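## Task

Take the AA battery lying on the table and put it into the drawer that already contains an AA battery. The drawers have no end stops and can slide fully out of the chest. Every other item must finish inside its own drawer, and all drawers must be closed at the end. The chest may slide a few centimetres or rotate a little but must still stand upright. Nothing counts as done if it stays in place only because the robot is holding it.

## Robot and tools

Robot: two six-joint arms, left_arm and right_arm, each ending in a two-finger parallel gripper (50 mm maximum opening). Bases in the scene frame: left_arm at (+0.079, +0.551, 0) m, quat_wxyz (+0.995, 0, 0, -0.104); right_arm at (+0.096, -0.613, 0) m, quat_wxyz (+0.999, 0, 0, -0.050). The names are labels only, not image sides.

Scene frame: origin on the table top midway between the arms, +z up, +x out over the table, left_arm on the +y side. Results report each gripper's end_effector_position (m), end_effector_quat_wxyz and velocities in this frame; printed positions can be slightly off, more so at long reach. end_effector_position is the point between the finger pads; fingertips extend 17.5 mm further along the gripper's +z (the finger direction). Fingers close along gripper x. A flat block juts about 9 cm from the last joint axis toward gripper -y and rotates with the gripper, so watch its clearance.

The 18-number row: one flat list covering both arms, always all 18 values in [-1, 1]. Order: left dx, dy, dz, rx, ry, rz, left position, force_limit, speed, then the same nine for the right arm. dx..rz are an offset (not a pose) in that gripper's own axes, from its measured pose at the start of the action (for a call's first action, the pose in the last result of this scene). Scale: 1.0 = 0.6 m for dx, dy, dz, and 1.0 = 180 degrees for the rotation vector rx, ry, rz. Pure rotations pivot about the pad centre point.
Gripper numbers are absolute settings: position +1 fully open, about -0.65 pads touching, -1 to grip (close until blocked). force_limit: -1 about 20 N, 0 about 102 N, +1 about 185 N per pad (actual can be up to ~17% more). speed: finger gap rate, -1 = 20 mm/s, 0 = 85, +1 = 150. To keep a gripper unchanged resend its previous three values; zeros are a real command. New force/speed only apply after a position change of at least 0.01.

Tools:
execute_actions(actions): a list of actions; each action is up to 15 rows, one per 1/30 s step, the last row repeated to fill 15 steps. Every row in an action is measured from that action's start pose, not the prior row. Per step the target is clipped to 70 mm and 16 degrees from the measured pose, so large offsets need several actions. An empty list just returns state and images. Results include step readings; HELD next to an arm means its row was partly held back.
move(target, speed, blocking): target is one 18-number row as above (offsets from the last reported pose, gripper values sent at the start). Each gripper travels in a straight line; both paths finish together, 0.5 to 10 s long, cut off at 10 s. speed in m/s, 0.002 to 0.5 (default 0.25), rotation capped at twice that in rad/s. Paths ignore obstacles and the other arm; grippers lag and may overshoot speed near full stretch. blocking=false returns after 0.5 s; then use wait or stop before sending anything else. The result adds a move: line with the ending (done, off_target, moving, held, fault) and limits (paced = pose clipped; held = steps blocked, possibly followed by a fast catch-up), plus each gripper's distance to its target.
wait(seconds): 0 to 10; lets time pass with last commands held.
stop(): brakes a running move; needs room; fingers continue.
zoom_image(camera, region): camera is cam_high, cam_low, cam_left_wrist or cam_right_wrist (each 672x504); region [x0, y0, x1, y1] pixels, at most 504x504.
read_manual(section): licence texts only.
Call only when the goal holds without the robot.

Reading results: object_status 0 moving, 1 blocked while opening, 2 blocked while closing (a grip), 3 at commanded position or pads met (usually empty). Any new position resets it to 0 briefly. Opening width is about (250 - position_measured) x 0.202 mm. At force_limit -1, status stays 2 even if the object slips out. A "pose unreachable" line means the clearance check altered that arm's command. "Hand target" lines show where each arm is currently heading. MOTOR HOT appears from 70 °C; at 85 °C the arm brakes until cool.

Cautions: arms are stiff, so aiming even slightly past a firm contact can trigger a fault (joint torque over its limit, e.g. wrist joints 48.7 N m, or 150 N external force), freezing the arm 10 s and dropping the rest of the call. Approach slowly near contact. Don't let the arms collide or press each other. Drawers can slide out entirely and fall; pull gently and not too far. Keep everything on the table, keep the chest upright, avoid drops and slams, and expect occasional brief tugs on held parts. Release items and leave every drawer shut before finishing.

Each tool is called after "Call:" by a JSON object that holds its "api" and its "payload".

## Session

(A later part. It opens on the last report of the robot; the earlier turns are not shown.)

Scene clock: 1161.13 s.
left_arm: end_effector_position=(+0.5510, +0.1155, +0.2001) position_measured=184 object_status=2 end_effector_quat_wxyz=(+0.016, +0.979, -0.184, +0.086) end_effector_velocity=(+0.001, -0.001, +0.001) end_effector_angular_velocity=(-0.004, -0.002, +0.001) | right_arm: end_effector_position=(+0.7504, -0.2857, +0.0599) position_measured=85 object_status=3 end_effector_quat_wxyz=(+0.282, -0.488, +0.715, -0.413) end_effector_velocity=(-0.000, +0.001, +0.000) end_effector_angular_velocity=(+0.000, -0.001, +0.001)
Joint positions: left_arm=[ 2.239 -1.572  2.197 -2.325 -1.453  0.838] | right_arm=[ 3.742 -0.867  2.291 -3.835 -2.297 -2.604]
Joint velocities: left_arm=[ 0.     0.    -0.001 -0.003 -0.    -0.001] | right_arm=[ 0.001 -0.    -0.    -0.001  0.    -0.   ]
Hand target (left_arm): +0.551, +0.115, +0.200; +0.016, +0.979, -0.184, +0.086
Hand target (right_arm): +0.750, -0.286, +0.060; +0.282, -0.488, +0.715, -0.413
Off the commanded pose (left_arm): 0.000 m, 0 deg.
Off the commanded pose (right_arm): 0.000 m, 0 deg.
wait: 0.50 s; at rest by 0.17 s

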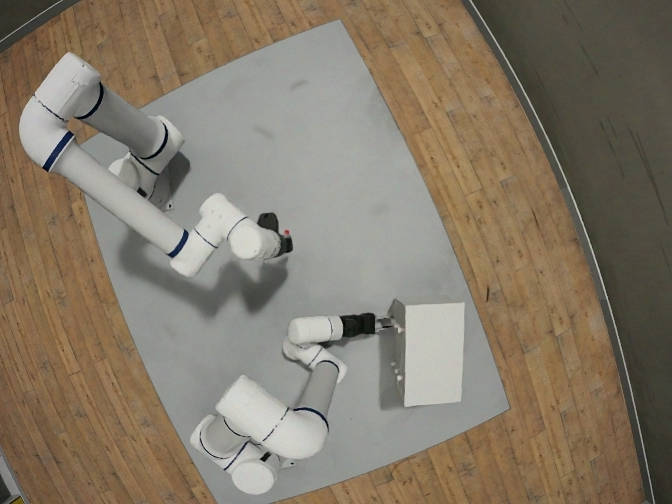

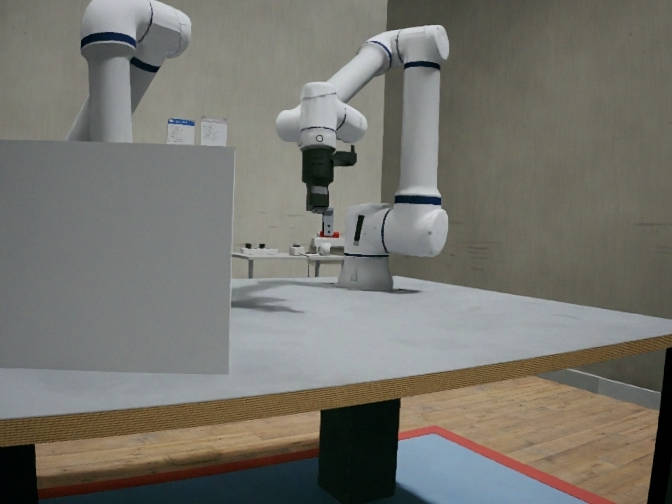

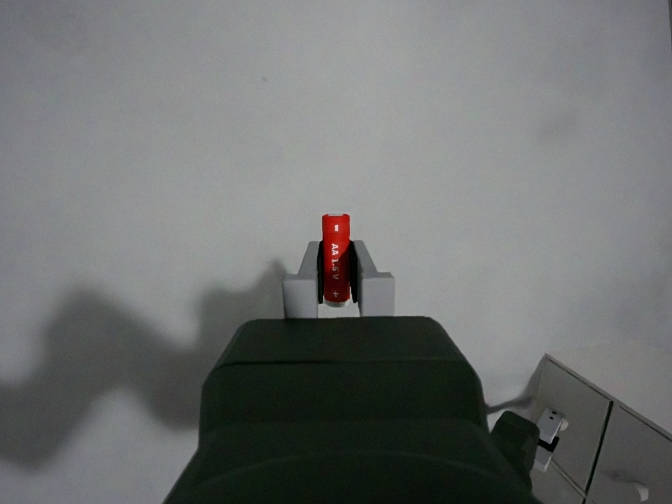

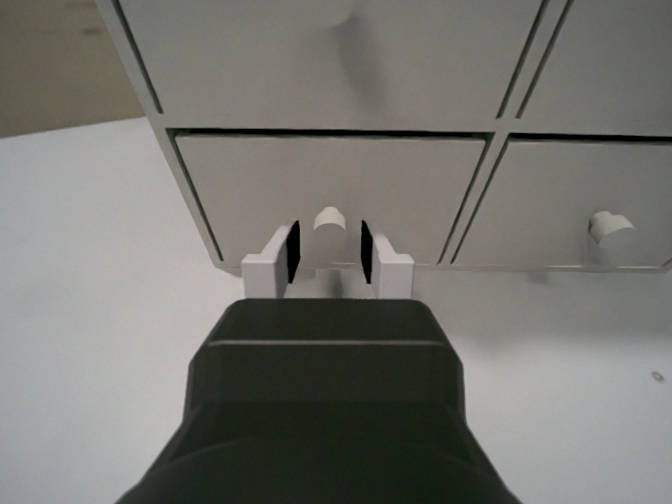

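Call:
{"api": "execute_actions", "payload": {"actions": [[
[0,0,0,0,0,0,-1,-0.6,-0.2, 0,-0.0021,0.0036,0,0,0,0.45,-0.4,0.3],
[0,0,0,0,0,0,-1,-0.6,-0.2, 0,-0.0042,0.0072,0,0,0,0.45,-0.4,0.3],
[0,0,0,0,0,0,-1,-0.6,-0.2, 0,-0.0063,0.0110,0,0,0,0.45,-0.4,0.3],
[0,0,0,0,0,0,-1,-0.6,-0.2, 0,-0.0063,0.0110,0,0,0,0.45,-0.4,0.3],
[0,0,0,0,0,0,-1,-0.6,-0.2, 0,-0.0063,0.0110,0,0,0,0.45,-0.4,0.3],
[0,0,0,0,0,0,-1,-0.6,-0.2, 0,-0.0063,0.0110,0,0,0,0.45,-0.4,0.3],
[0,0,0,0,0,0,-1,-0.6,-0.2, 0,-0.0063,0.0110,0,0,0,0.45,-0.4,0.3],
[0,0,0,0,0,0,-1,-0.6,-0.2, 0,-0.0063,0.0110,0,0,0,-1,-0.4,-0.2]
]]}}

Call:
{"api": "wait", "payload": {"seconds": 0.5}}

Scene clock: 1243.73 s.
left_arm: end_effector_position=(+0.5511, +0.1155, +0.2002) position_measured=184 object_status=2 end_effector_quat_wxyz=(+0.016, +0.979, -0.184, +0.086) end_effector_velocity=(-0.000, -0.000, -0.000) end_effector_angular_velocity=(-0.000, -0.000, -0.002) | right_arm: end_effector_position=(+0.7572, -0.2883, +0.0598) position_measured=177 object_status=0 end_effector_quat_wxyz=(+0.282, -0.488, +0.715, -0.413) end_effector_velocity=(+0.002, -0.001, -0.000) end_effector_angular_velocity=(-0.002, +0.000, -0.000)
Joint positions: left_arm=[ 2.239 -1.572  2.197 -2.325 -1.453  0.838] | right_arm=[ 3.732 -0.864  2.284 -3.836 -2.29  -2.612]
Joint velocities: left_arm=[-0.001 -0.     0.    -0.001  0.     0.002] | right_arm=[-0.003  0.001 -0.002  0.     0.001 -0.003]
Hand target (left_arm): +0.551, +0.116, +0.200; +0.016, +0.979, -0.184, +0.086
Hand target (right_arm): +0.757, -0.288, +0.060; +0.282, -0.488, +0.715, -0.413
Off the commanded pose (left_arm): 0.000 m, 0 deg.
Off the commanded pose (right_arm): 0.000 m, 0 deg.
Step readings (end_effector_position):
0: left_arm (+0.5511, +0.1155, +0.2002) | right_arm (+0.7504, -0.2857, +0.0599)
1: left_arm (+0.5511, +0.1155, +0.2002) | right_arm (+0.7505, -0.2857, +0.0599)
2: left_arm (+0.5511, +0.1155, +0.2002) | right_arm (+0.7511, -0.2859, +0.0598)
4: left_arm (+0.5511, +0.1155, +0.2002) | right_arm (+0.7534, -0.2868, +0.0598)
8: left_arm (+0.5511, +0.1155, +0.2002) | right_arm (+0.7560, -0.2879, +0.0598)
15: end_effector_position above

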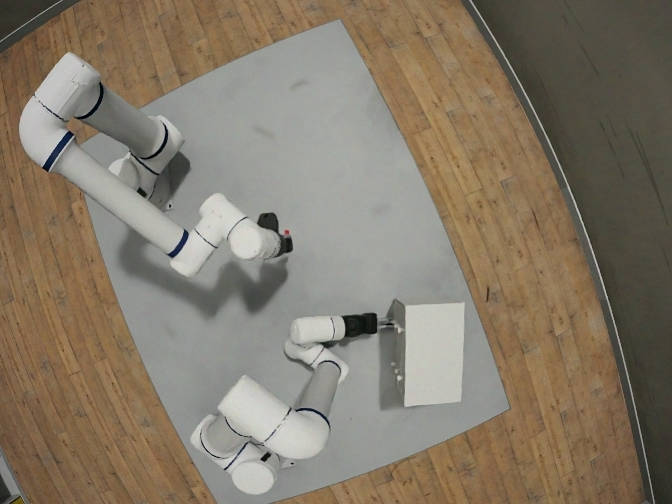

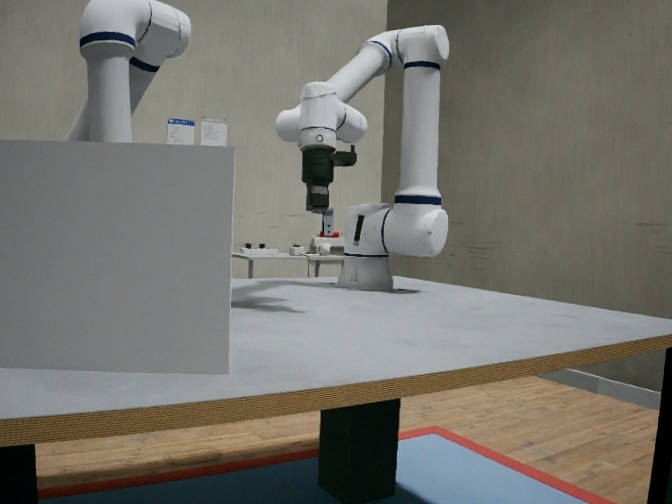

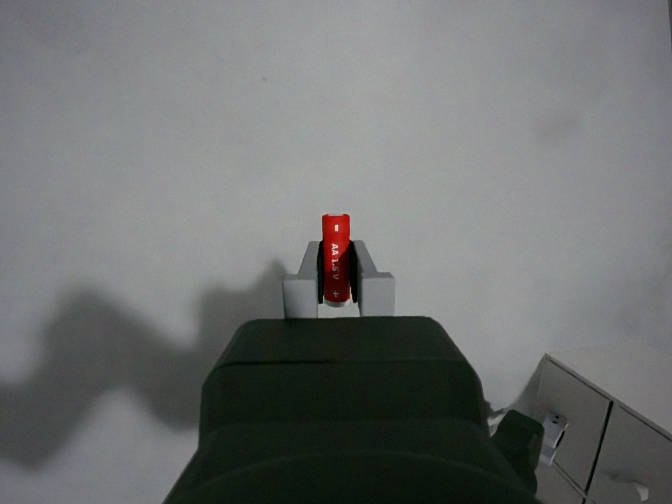

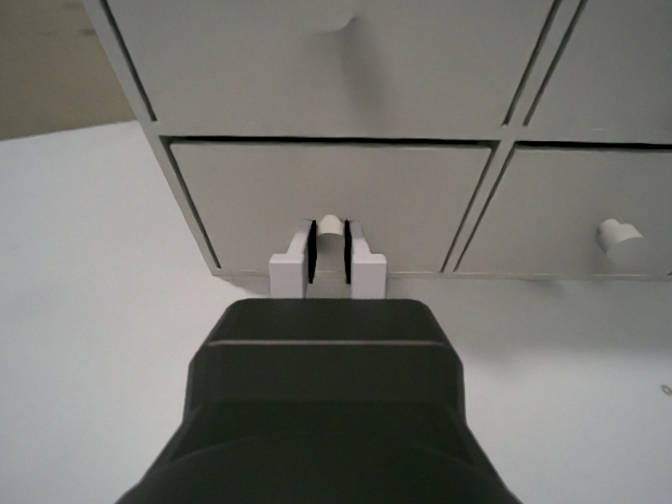

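Scene clock: 1244.23 s.
left_arm: end_effector_position=(+0.5511, +0.1155, +0.2002) position_measured=184 object_status=2 end_effector_quat_wxyz=(+0.016, +0.979, -0.184, +0.086) end_effector_velocity=(+0.000, -0.000, +0.000) end_effector_angular_velocity=(-0.000, +0.000, +0.000) | right_arm: end_effector_position=(+0.7575, -0.2884, +0.0598) position_measured=183 object_status=2 end_effector_quat_wxyz=(+0.282, -0.488, +0.715, -0.413) end_effector_velocity=(-0.000, +0.000, -0.000) end_effector_angular_velocity=(-0.001, -0.000, +0.001)
Joint positions: left_arm=[ 2.239 -1.572  2.197 -2.325 -1.453  0.838] | right_arm=[ 3.731 -0.864  2.284 -3.836 -2.289 -2.613]
Joint velocities: left_arm=[ 0.    -0.    -0.001  0.    -0.    -0.   ] | right_arm=[ 0.     0.     0.    -0.001 -0.    -0.001]
Hand target (left_arm): +0.551, +0.116, +0.200; +0.016, +0.979, -0.184, +0.086
Hand target (right_arm): +0.757, -0.288, +0.060; +0.282, -0.488, +0.715, -0.413
Off the commanded pose (left_arm): 0.000 m, 0 deg.
Off the commanded pose (right_arm): 0.000 m, 0 deg.
wait: 0.50 s; at rest by 0.20 s

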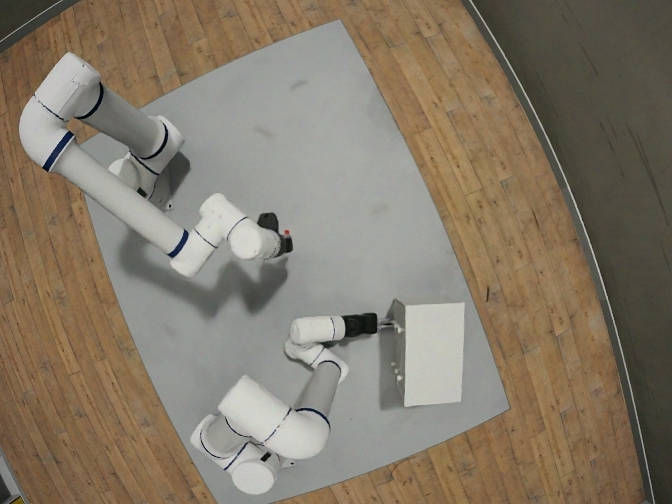

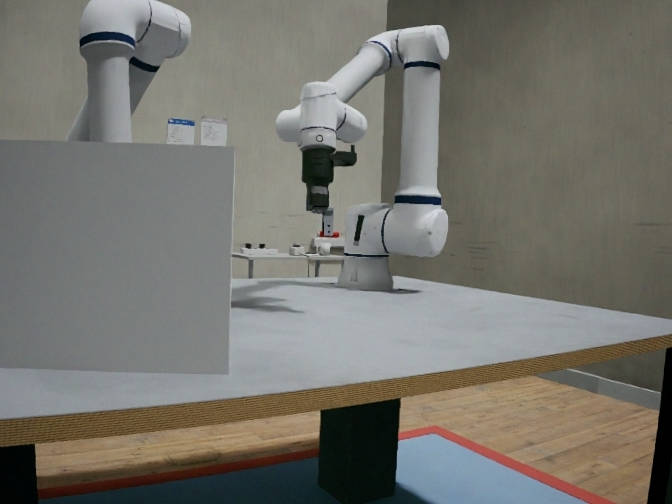

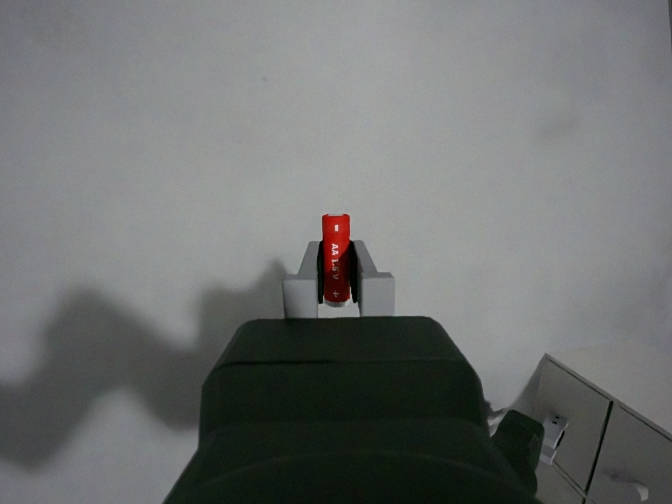

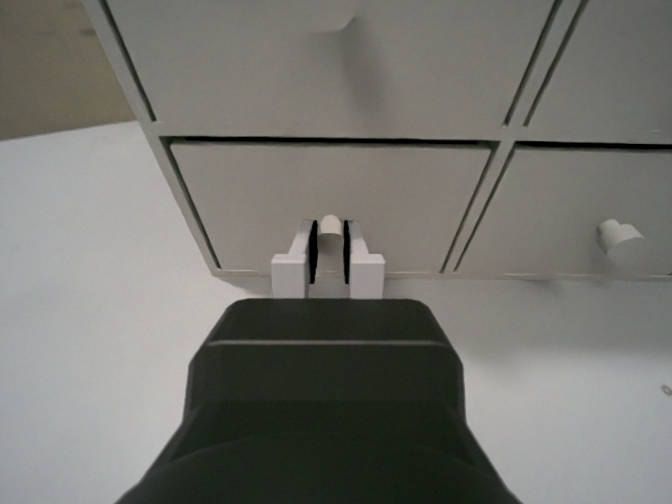

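Call:
{"api": "zoom_image", "payload": {"camera": "cam_right_wrist", "region": [260, 190, 400, 300]}}

Region (260, 190, 400, 300) of cam_right_wrist's 672x504 image, scaled by 3.600, with more detail than that image has; it fills the top 396 rows of this view, and the rest is white.

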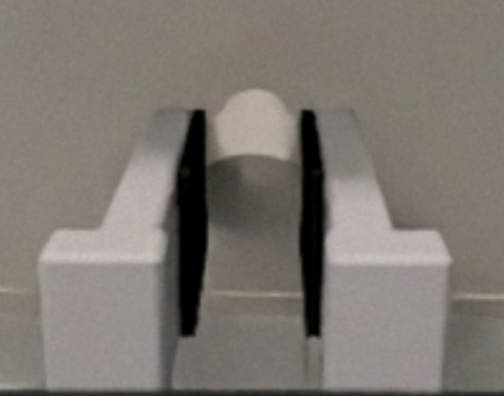

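Call:
{"api": "move", "payload": {"target": [0,0,0,0,0,0,-1,-0.6,-0.2, 0,0.1083,-0.1877,0,0,0,-1,-0.4,-0.2], "speed": 0.17}}

Scene clock: 1292.17 s.
left_arm: end_effector_position=(+0.5510, +0.1155, +0.2001) position_measured=184 object_status=2 end_effector_quat_wxyz=(+0.016, +0.979, -0.184, +0.086) end_effector_velocity=(+0.000, -0.000, +0.000) end_effector_angular_velocity=(-0.001, -0.001, +0.000) | right_arm: end_effector_position=(+0.6367, -0.2411, +0.0600) position_measured=183 object_status=2 end_effector_quat_wxyz=(+0.282, -0.488, +0.715, -0.413) end_effector_velocity=(-0.003, +0.002, +0.000) end_effector_angular_velocity=(-0.000, +0.001, +0.000)
Joint positions: left_arm=[ 2.239 -1.572  2.197 -2.325 -1.453  0.838] | right_arm=[ 3.927 -0.906  2.382 -3.751 -2.426 -2.414]
Joint velocities: left_arm=[ 0.001 -0.    -0.    -0.001  0.     0.   ] | right_arm=[ 0.005 -0.002  0.001  0.007 -0.003  0.007]
Hand target (left_arm): +0.551, +0.115, +0.200; +0.016, +0.979, -0.184, +0.086
Hand target (right_arm): +0.636, -0.241, +0.060; +0.282, -0.488, +0.715, -0.413
Off the commanded pose (left_arm): 0.000 m, 0 deg.
Off the commanded pose (right_arm): 0.000 m, 0 deg.
move: done

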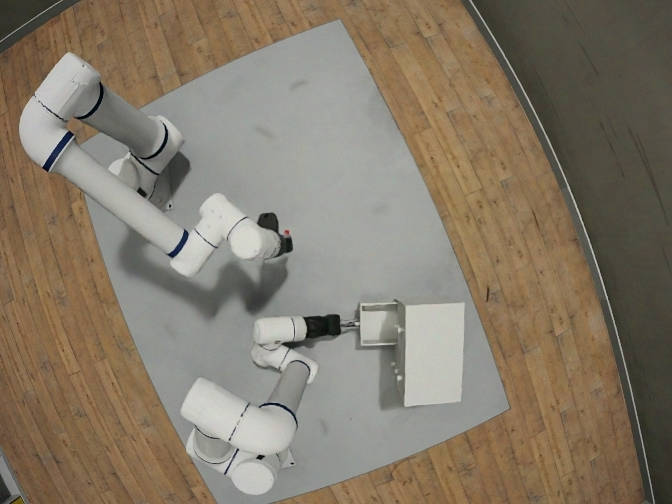

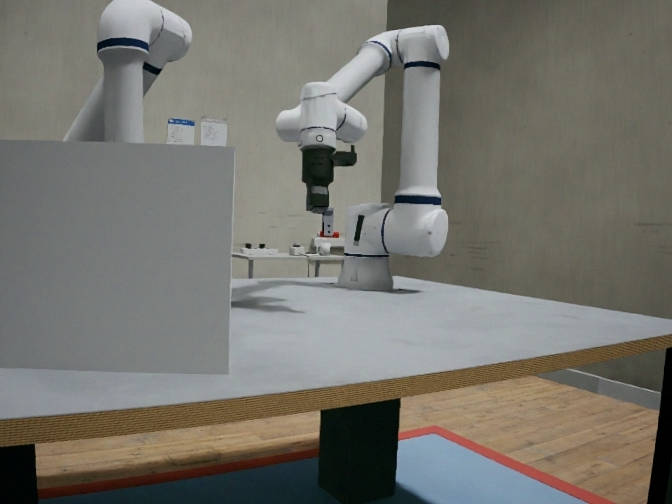

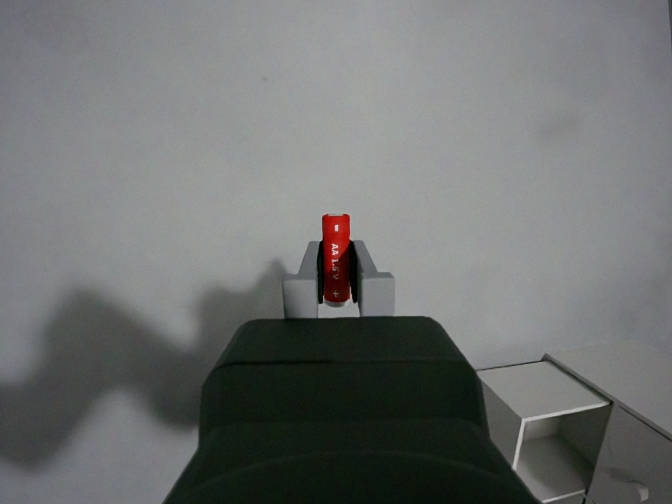

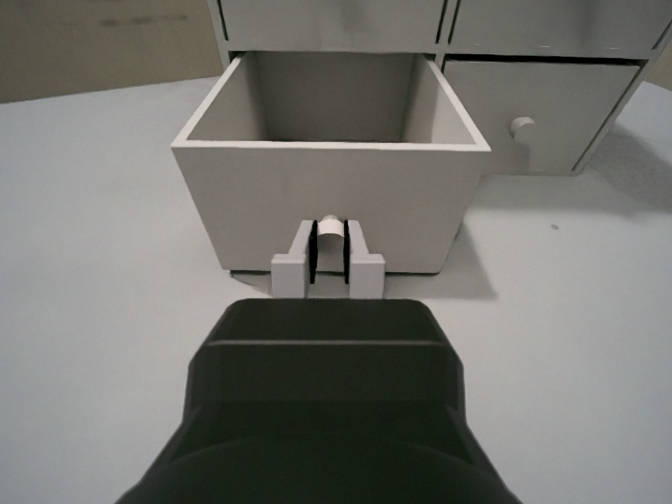

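Call:
{"api": "zoom_image", "payload": {"camera": "cam_high", "region": [340, 285, 420, 357]}}

Region (340, 285, 420, 357) of cam_high's 672x504 image, scaled by 6.300, with more detail than that image has; it fills the top 454 rows of this view, and the rest is white.

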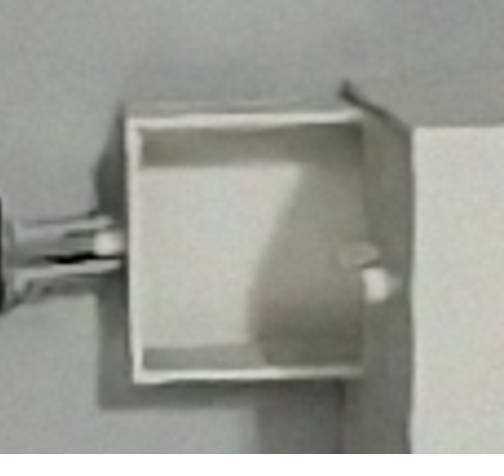

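Call:
{"api": "zoom_image", "payload": {"camera": "cam_right_wrist", "region": [170, 40, 500, 160]}}

Region (170, 40, 500, 160) of cam_right_wrist's 672x504 image, scaled by 1.527, with more detail than that image has; it fills the top 183 rows of this view, and the rest is white.

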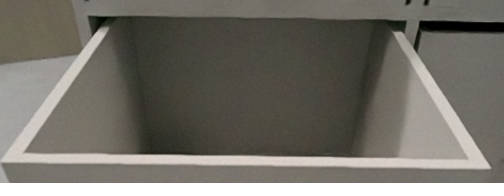

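Call:
{"api": "move", "payload": {"target": [0,0,0,0,0,0,-1,-0.6,-0.2, 0.0002,-0.1077,0.1874,0,0,0,-1,-0.4,-0.2], "speed": 0.18}}

Scene clock: 1314.23 s.
left_arm: end_effector_position=(+0.5511, +0.1155, +0.2002) position_measured=184 object_status=2 end_effector_quat_wxyz=(+0.016, +0.979, -0.184, +0.086) end_effector_velocity=(-0.000, -0.001, +0.000) end_effector_angular_velocity=(-0.001, -0.000, -0.002) | right_arm: end_effector_position=(+0.7571, -0.2884, +0.0597) position_measured=183 object_status=2 end_effector_quat_wxyz=(+0.282, -0.488, +0.715, -0.413) end_effector_velocity=(+0.003, -0.001, +0.000) end_effector_angular_velocity=(+0.001, -0.000, -0.001)
Joint positions: left_arm=[ 2.239 -1.572  2.197 -2.325 -1.453  0.838] | right_arm=[ 3.731 -0.864  2.285 -3.837 -2.289 -2.613]
Joint velocities: left_arm=[-0.001  0.    -0.001 -0.001 -0.     0.001] | right_arm=[-0.004  0.    -0.002 -0.     0.003 -0.002]
Hand target (left_arm): +0.551, +0.116, +0.200; +0.016, +0.979, -0.184, +0.086
Hand target (right_arm): +0.757, -0.289, +0.060; +0.282, -0.488, +0.715, -0.413
Off the commanded pose (left_arm): 0.000 m, 0 deg.
Off the commanded pose (right_arm): 0.000 m, 0 deg.
move: done

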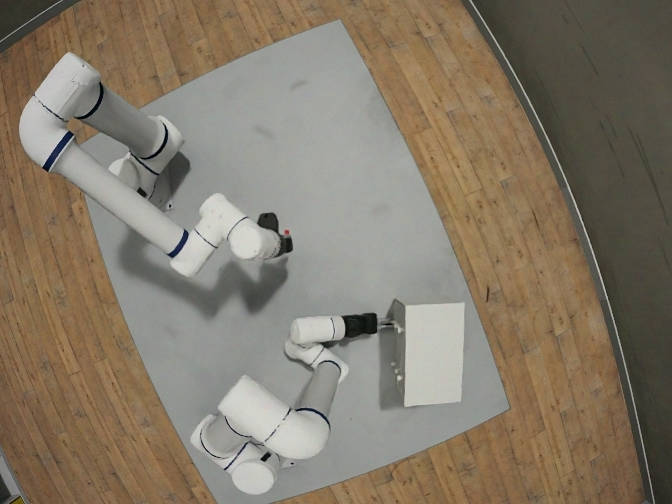

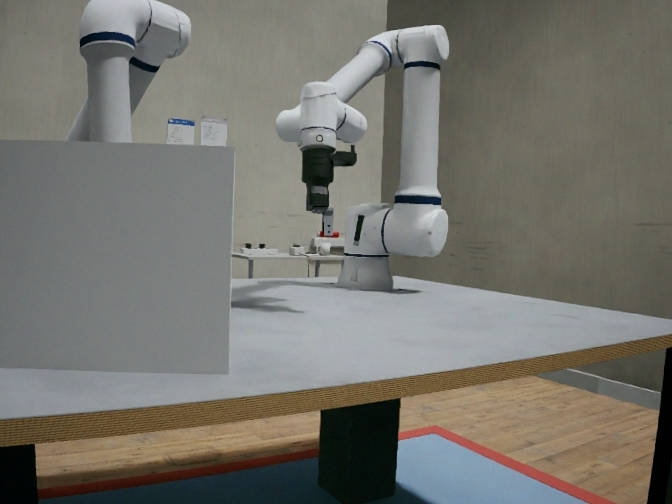

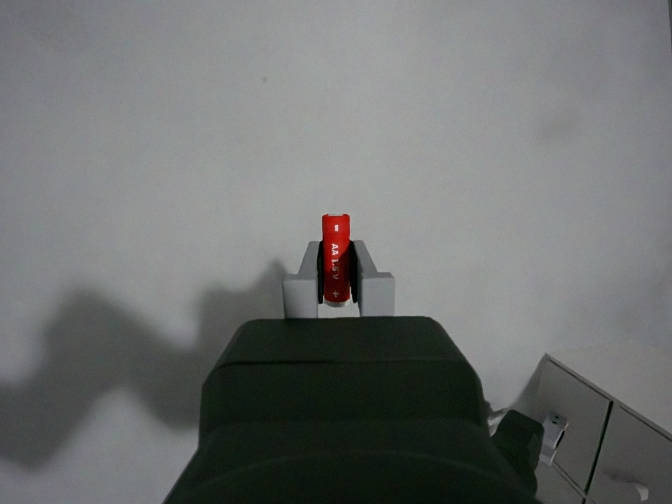

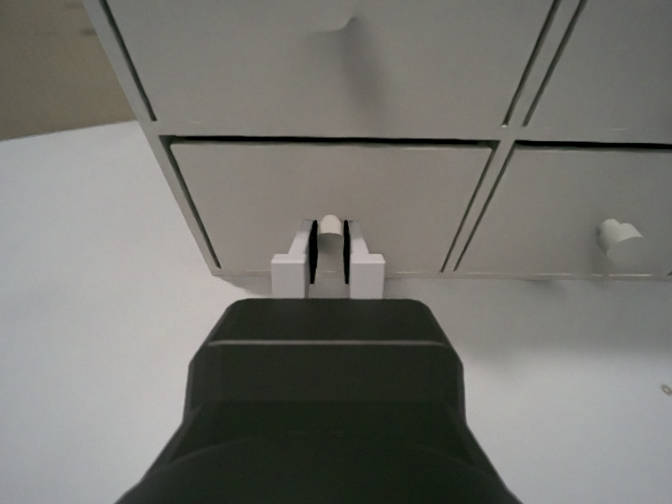

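Call:
{"api": "execute_actions", "payload": {"actions": [[
[0,0,0,0,0,0,-1,-0.6,-0.2, 0,0,0,0,0,0,0.45,-0.4,0.3],
[0,0,0,0,0,0,-1,-0.6,-0.2, 0,0,0,0,0,0,0.45,-0.4,0.3],
[0,0,0,0,0,0,-1,-0.6,-0.2, 0,0.0025,-0.0043,0,0,0,0.45,-0.4,0.3],
[0,0,0,0,0,0,-1,-0.6,-0.2, 0,0.0050,-0.0087,0,0,0,0.45,-0.4,0.3],
[0,0,0,0,0,0,-1,-0.6,-0.2, 0,-0.0081,-0.0200,0,0,0,0.45,-0.4,0.3],
[0,0,0,0,0,0,-1,-0.6,-0.2, 0,-0.0229,-0.0286,0,0,0,0.45,-0.4,0.3],
[0,0,0,0,0,0,-1,-0.6,-0.2, 0,-0.0377,-0.0371,0,0,0,0.45,-0.4,0.3],
[0,0,0,0,0,0,-1,-0.6,-0.2, 0,-0.0525,-0.0457,0,0,0,0.45,-0.4,0.3],
[0,0,0,0,0,0,-1,-0.6,-0.2, 0,-0.0673,-0.0542,0,0,0,0.45,-0.4,0.3],
[0,0,0,0,0,0,-1,-0.6,-0.2, 0,-0.0821,-0.0627,0,0,0,0.45,-0.4,0.3],
[0,0,0,0,0,0,-1,-0.6,-0.2, 0,-0.0969,-0.0713,0,0,0,0.45,-0.4,0.3],
[0,0,0,0,0,0,-1,-0.6,-0.2, 0,-0.1117,-0.0798,0,0,0,0.45,-0.4,0.3],
[0,0,0,0,0,0,-1,-0.6,-0.2, 0,-0.1265,-0.0884,0,0,0,0.45,-0.4,0.3],
[0,0,0,0,0,0,-1,-0.6,-0.2, 0,-0.1413,-0.0969,0,0,0,0.45,-0.4,0.3],
[0,0,0,0,0,0,-1,-0.6,-0.2, 0,-0.1413,-0.0969,0,0,0,0.45,-0.4,0.3]
]]}}

Call:
{"api": "wait", "payload": {"seconds": 0.6}}

Scene clock: 1341.77 s.
left_arm: end_effector_position=(+0.5510, +0.1155, +0.2001) position_measured=184 object_status=2 end_effector_quat_wxyz=(+0.016, +0.979, -0.184, +0.086) end_effector_velocity=(-0.000, +0.000, -0.000) end_effector_angular_velocity=(+0.001, +0.001, +0.002) | right_arm: end_effector_position=(+0.7507, -0.2856, +0.1308) position_measured=85 object_status=3 end_effector_quat_wxyz=(+0.285, -0.488, +0.714, -0.414) end_effector_velocity=(-0.001, +0.004, +0.247) end_effector_angular_velocity=(+0.009, -0.029, +0.004)
Joint positions: left_arm=[ 2.239 -1.572  2.197 -2.325 -1.453  0.838] | right_arm=[ 3.741 -1.013  2.307 -3.713 -2.297 -2.609]
Joint velocities: left_arm=[ 0.    -0.    -0.     0.002 -0.    -0.002] | right_arm=[ 0.007 -0.503  0.024  0.448 -0.006 -0.003]
Hand target (left_arm): +0.551, +0.115, +0.200; +0.016, +0.979, -0.184, +0.086
Hand target (right_arm): +0.749, -0.286, +0.161; +0.285, -0.488, +0.714, -0.414
Off the commanded pose (left_arm): 0.000 m, 0 deg.
Off the commanded pose (right_arm): 0.031 m, 0 deg.
Step readings (end_effector_position):
0: left_arm (+0.5510, +0.1155, +0.2001) | right_arm (+0.7574, -0.2885, +0.0596)
1: left_arm (+0.5510, +0.1155, +0.2001) | right_arm (+0.7574, -0.2885, +0.0596)
2: left_arm (+0.5510, +0.1155, +0.2001) | right_arm (+0.7574, -0.2885, +0.0596)
4: left_arm (+0.5510, +0.1155, +0.2001) | right_arm (+0.7567, -0.2881, +0.0595)
8: left_arm (+0.5510, +0.1155, +0.2001) | right_arm (+0.7524, -0.2865, +0.0729)
15: end_effector_position above

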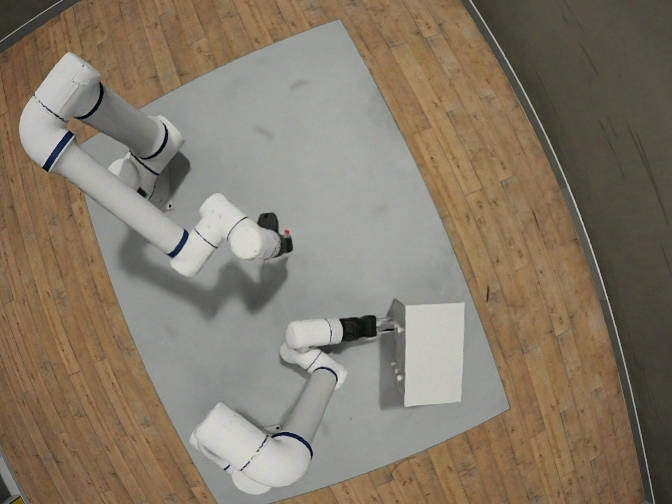

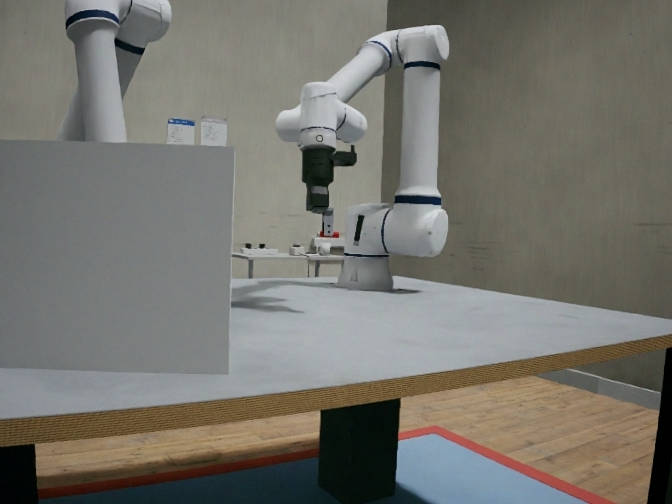

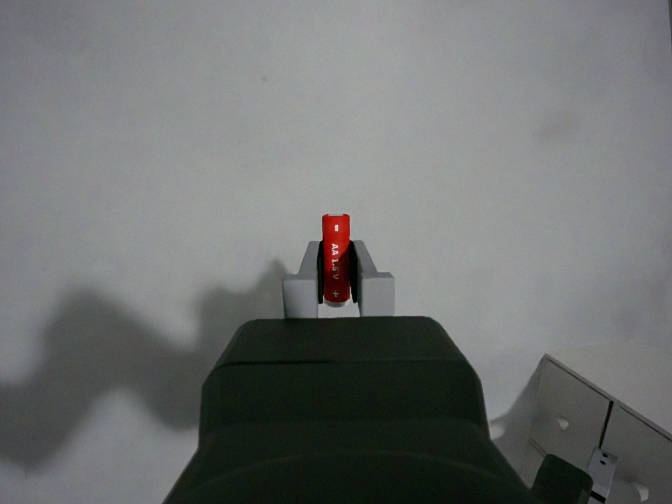

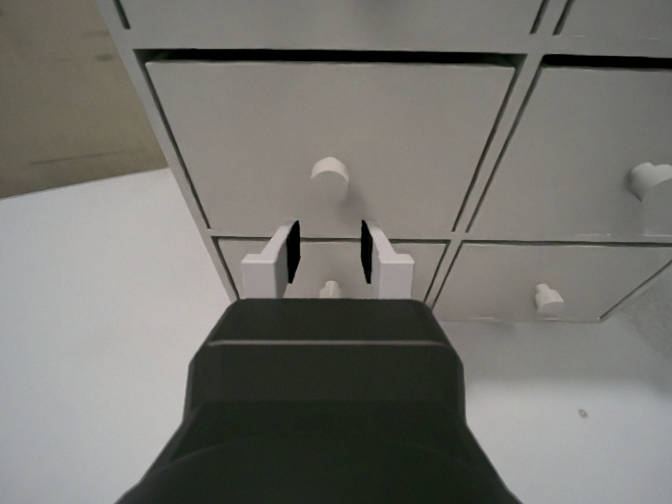

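Scene clock: 1342.37 s.
left_arm: end_effector_position=(+0.5510, +0.1155, +0.2002) position_measured=184 object_status=2 end_effector_quat_wxyz=(+0.016, +0.979, -0.184, +0.086) end_effector_velocity=(+0.000, -0.000, +0.000) end_effector_angular_velocity=(-0.001, +0.000, +0.002) | right_arm: end_effector_position=(+0.7494, -0.2858, +0.1606) position_measured=85 object_status=3 end_effector_quat_wxyz=(+0.285, -0.488, +0.714, -0.414) end_effector_velocity=(+0.000, -0.000, +0.002) end_effector_angular_velocity=(+0.000, -0.000, -0.001)
Joint positions: left_arm=[ 2.239 -1.572  2.197 -2.325 -1.453  0.838] | right_arm=[ 3.742 -1.077  2.311 -3.652 -2.298 -2.609]
Joint velocities: left_arm=[ 0.     0.    -0.    -0.    -0.    -0.001] | right_arm=[-0.    -0.004  0.     0.004 -0.     0.001]
Hand target (left_arm): +0.551, +0.115, +0.200; +0.016, +0.979, -0.184, +0.086
Hand target (right_arm): +0.749, -0.286, +0.161; +0.285, -0.488, +0.714, -0.414
Off the commanded pose (left_arm): 0.000 m, 0 deg.
Off the commanded pose (right_arm): 0.002 m, 0 deg.
wait: 0.60 s; at rest by 0.53 s

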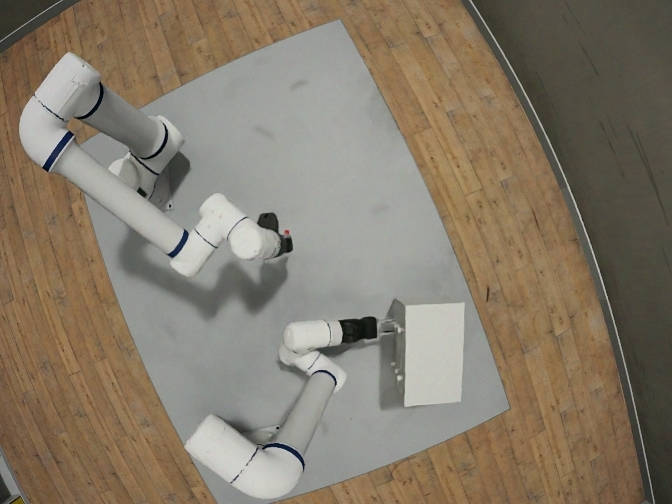

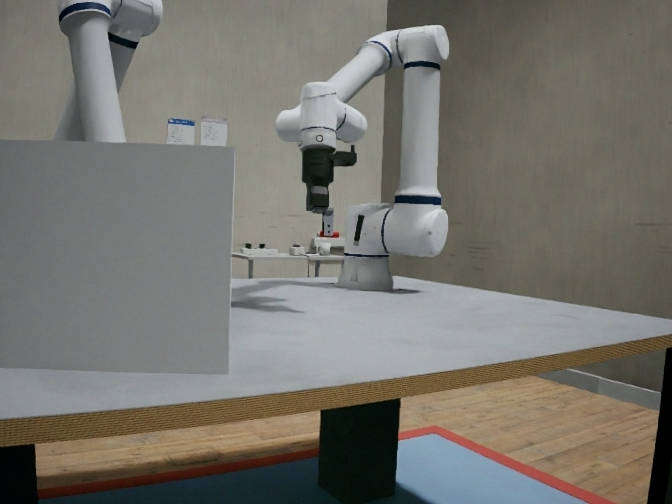

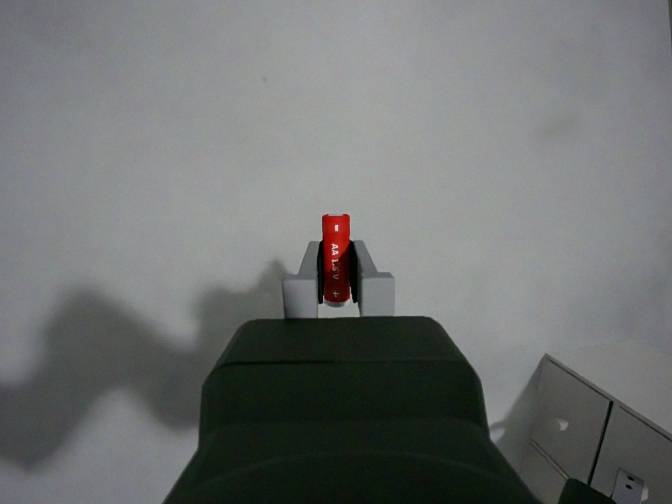

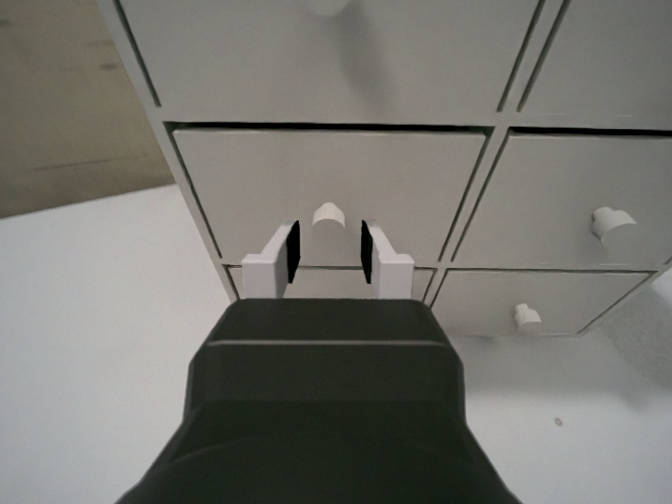

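Call:
{"api": "execute_actions", "payload": {"actions": []}}

Call:
{"api": "zoom_image", "payload": {"camera": "cam_right_wrist", "region": [150, 110, 510, 310]}}

Scene clock: 1345.77 s.
left_arm: end_effector_position=(+0.5511, +0.1155, +0.2002) position_measured=184 object_status=2 end_effector_quat_wxyz=(+0.016, +0.979, -0.184, +0.086) end_effector_velocity=(-0.000, +0.000, -0.000) end_effector_angular_velocity=(-0.000, +0.001, -0.001) | right_arm: end_effector_position=(+0.7494, -0.2858, +0.1609) position_measured=85 object_status=3 end_effector_quat_wxyz=(+0.285, -0.488, +0.714, -0.414) end_effector_velocity=(-0.000, -0.000, -0.000) end_effector_angular_velocity=(+0.000, +0.000, -0.000)
Joint positions: left_arm=[ 2.239 -1.572  2.197 -2.325 -1.453  0.838] | right_arm=[ 3.742 -1.077  2.311 -3.652 -2.298 -2.609]
Joint velocities: left_arm=[ 0.     0.     0.001 -0.001 -0.001  0.001] | right_arm=[-0.  0.  0.  0.  0.  0.]
Hand target (left_arm): +0.551, +0.115, +0.200; +0.016, +0.979, -0.184, +0.086
Hand target (right_arm): +0.749, -0.286, +0.161; +0.285, -0.488, +0.714, -0.414
Off the commanded pose (left_arm): 0.000 m, 0 deg.
Off the commanded pose (right_arm): 0.001 m, 0 deg.

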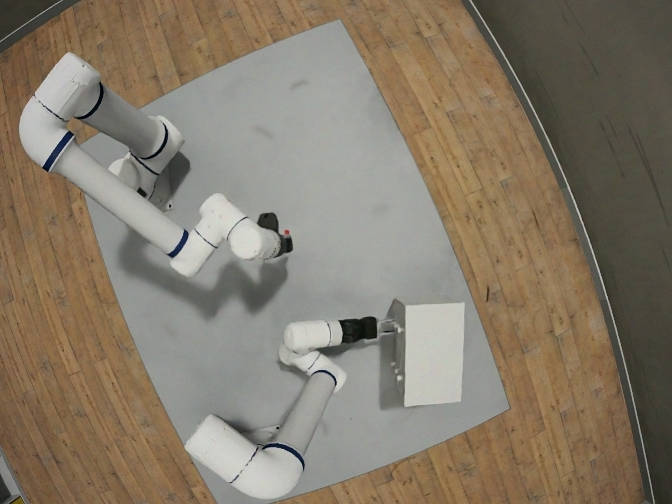

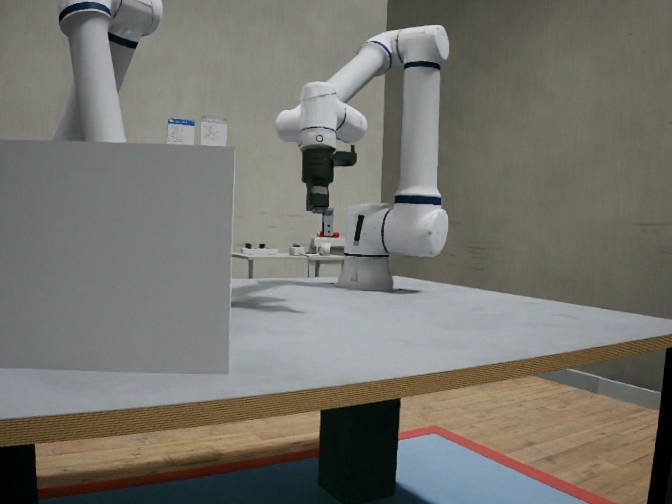

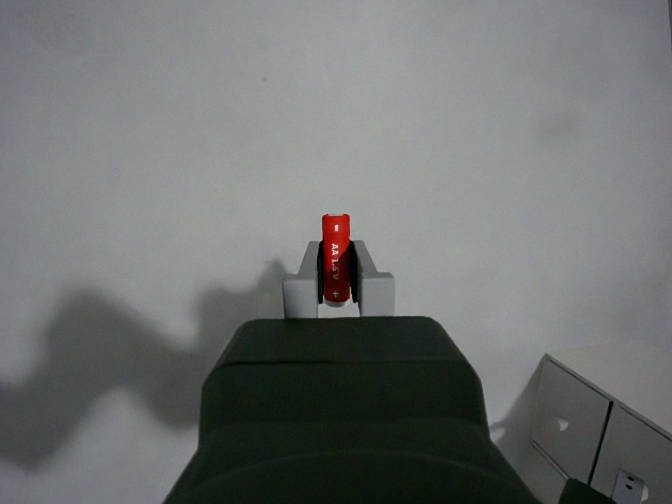

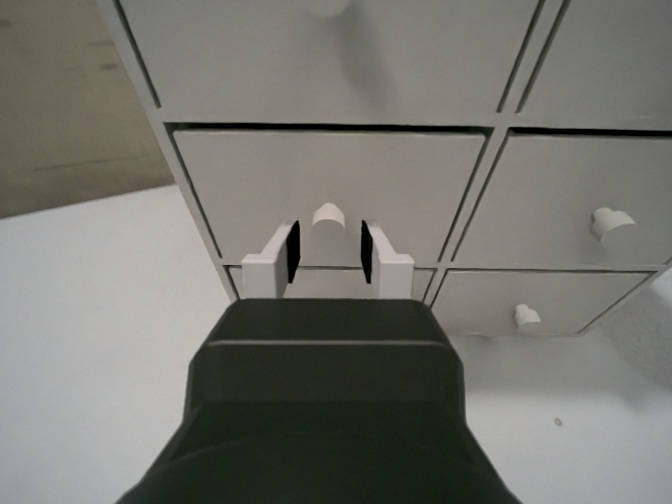

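Region (150, 110, 510, 310) of cam_right_wrist's 672x504 image, scaled by 1.400, with more detail than that image has.

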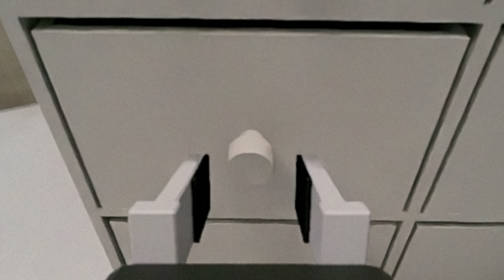

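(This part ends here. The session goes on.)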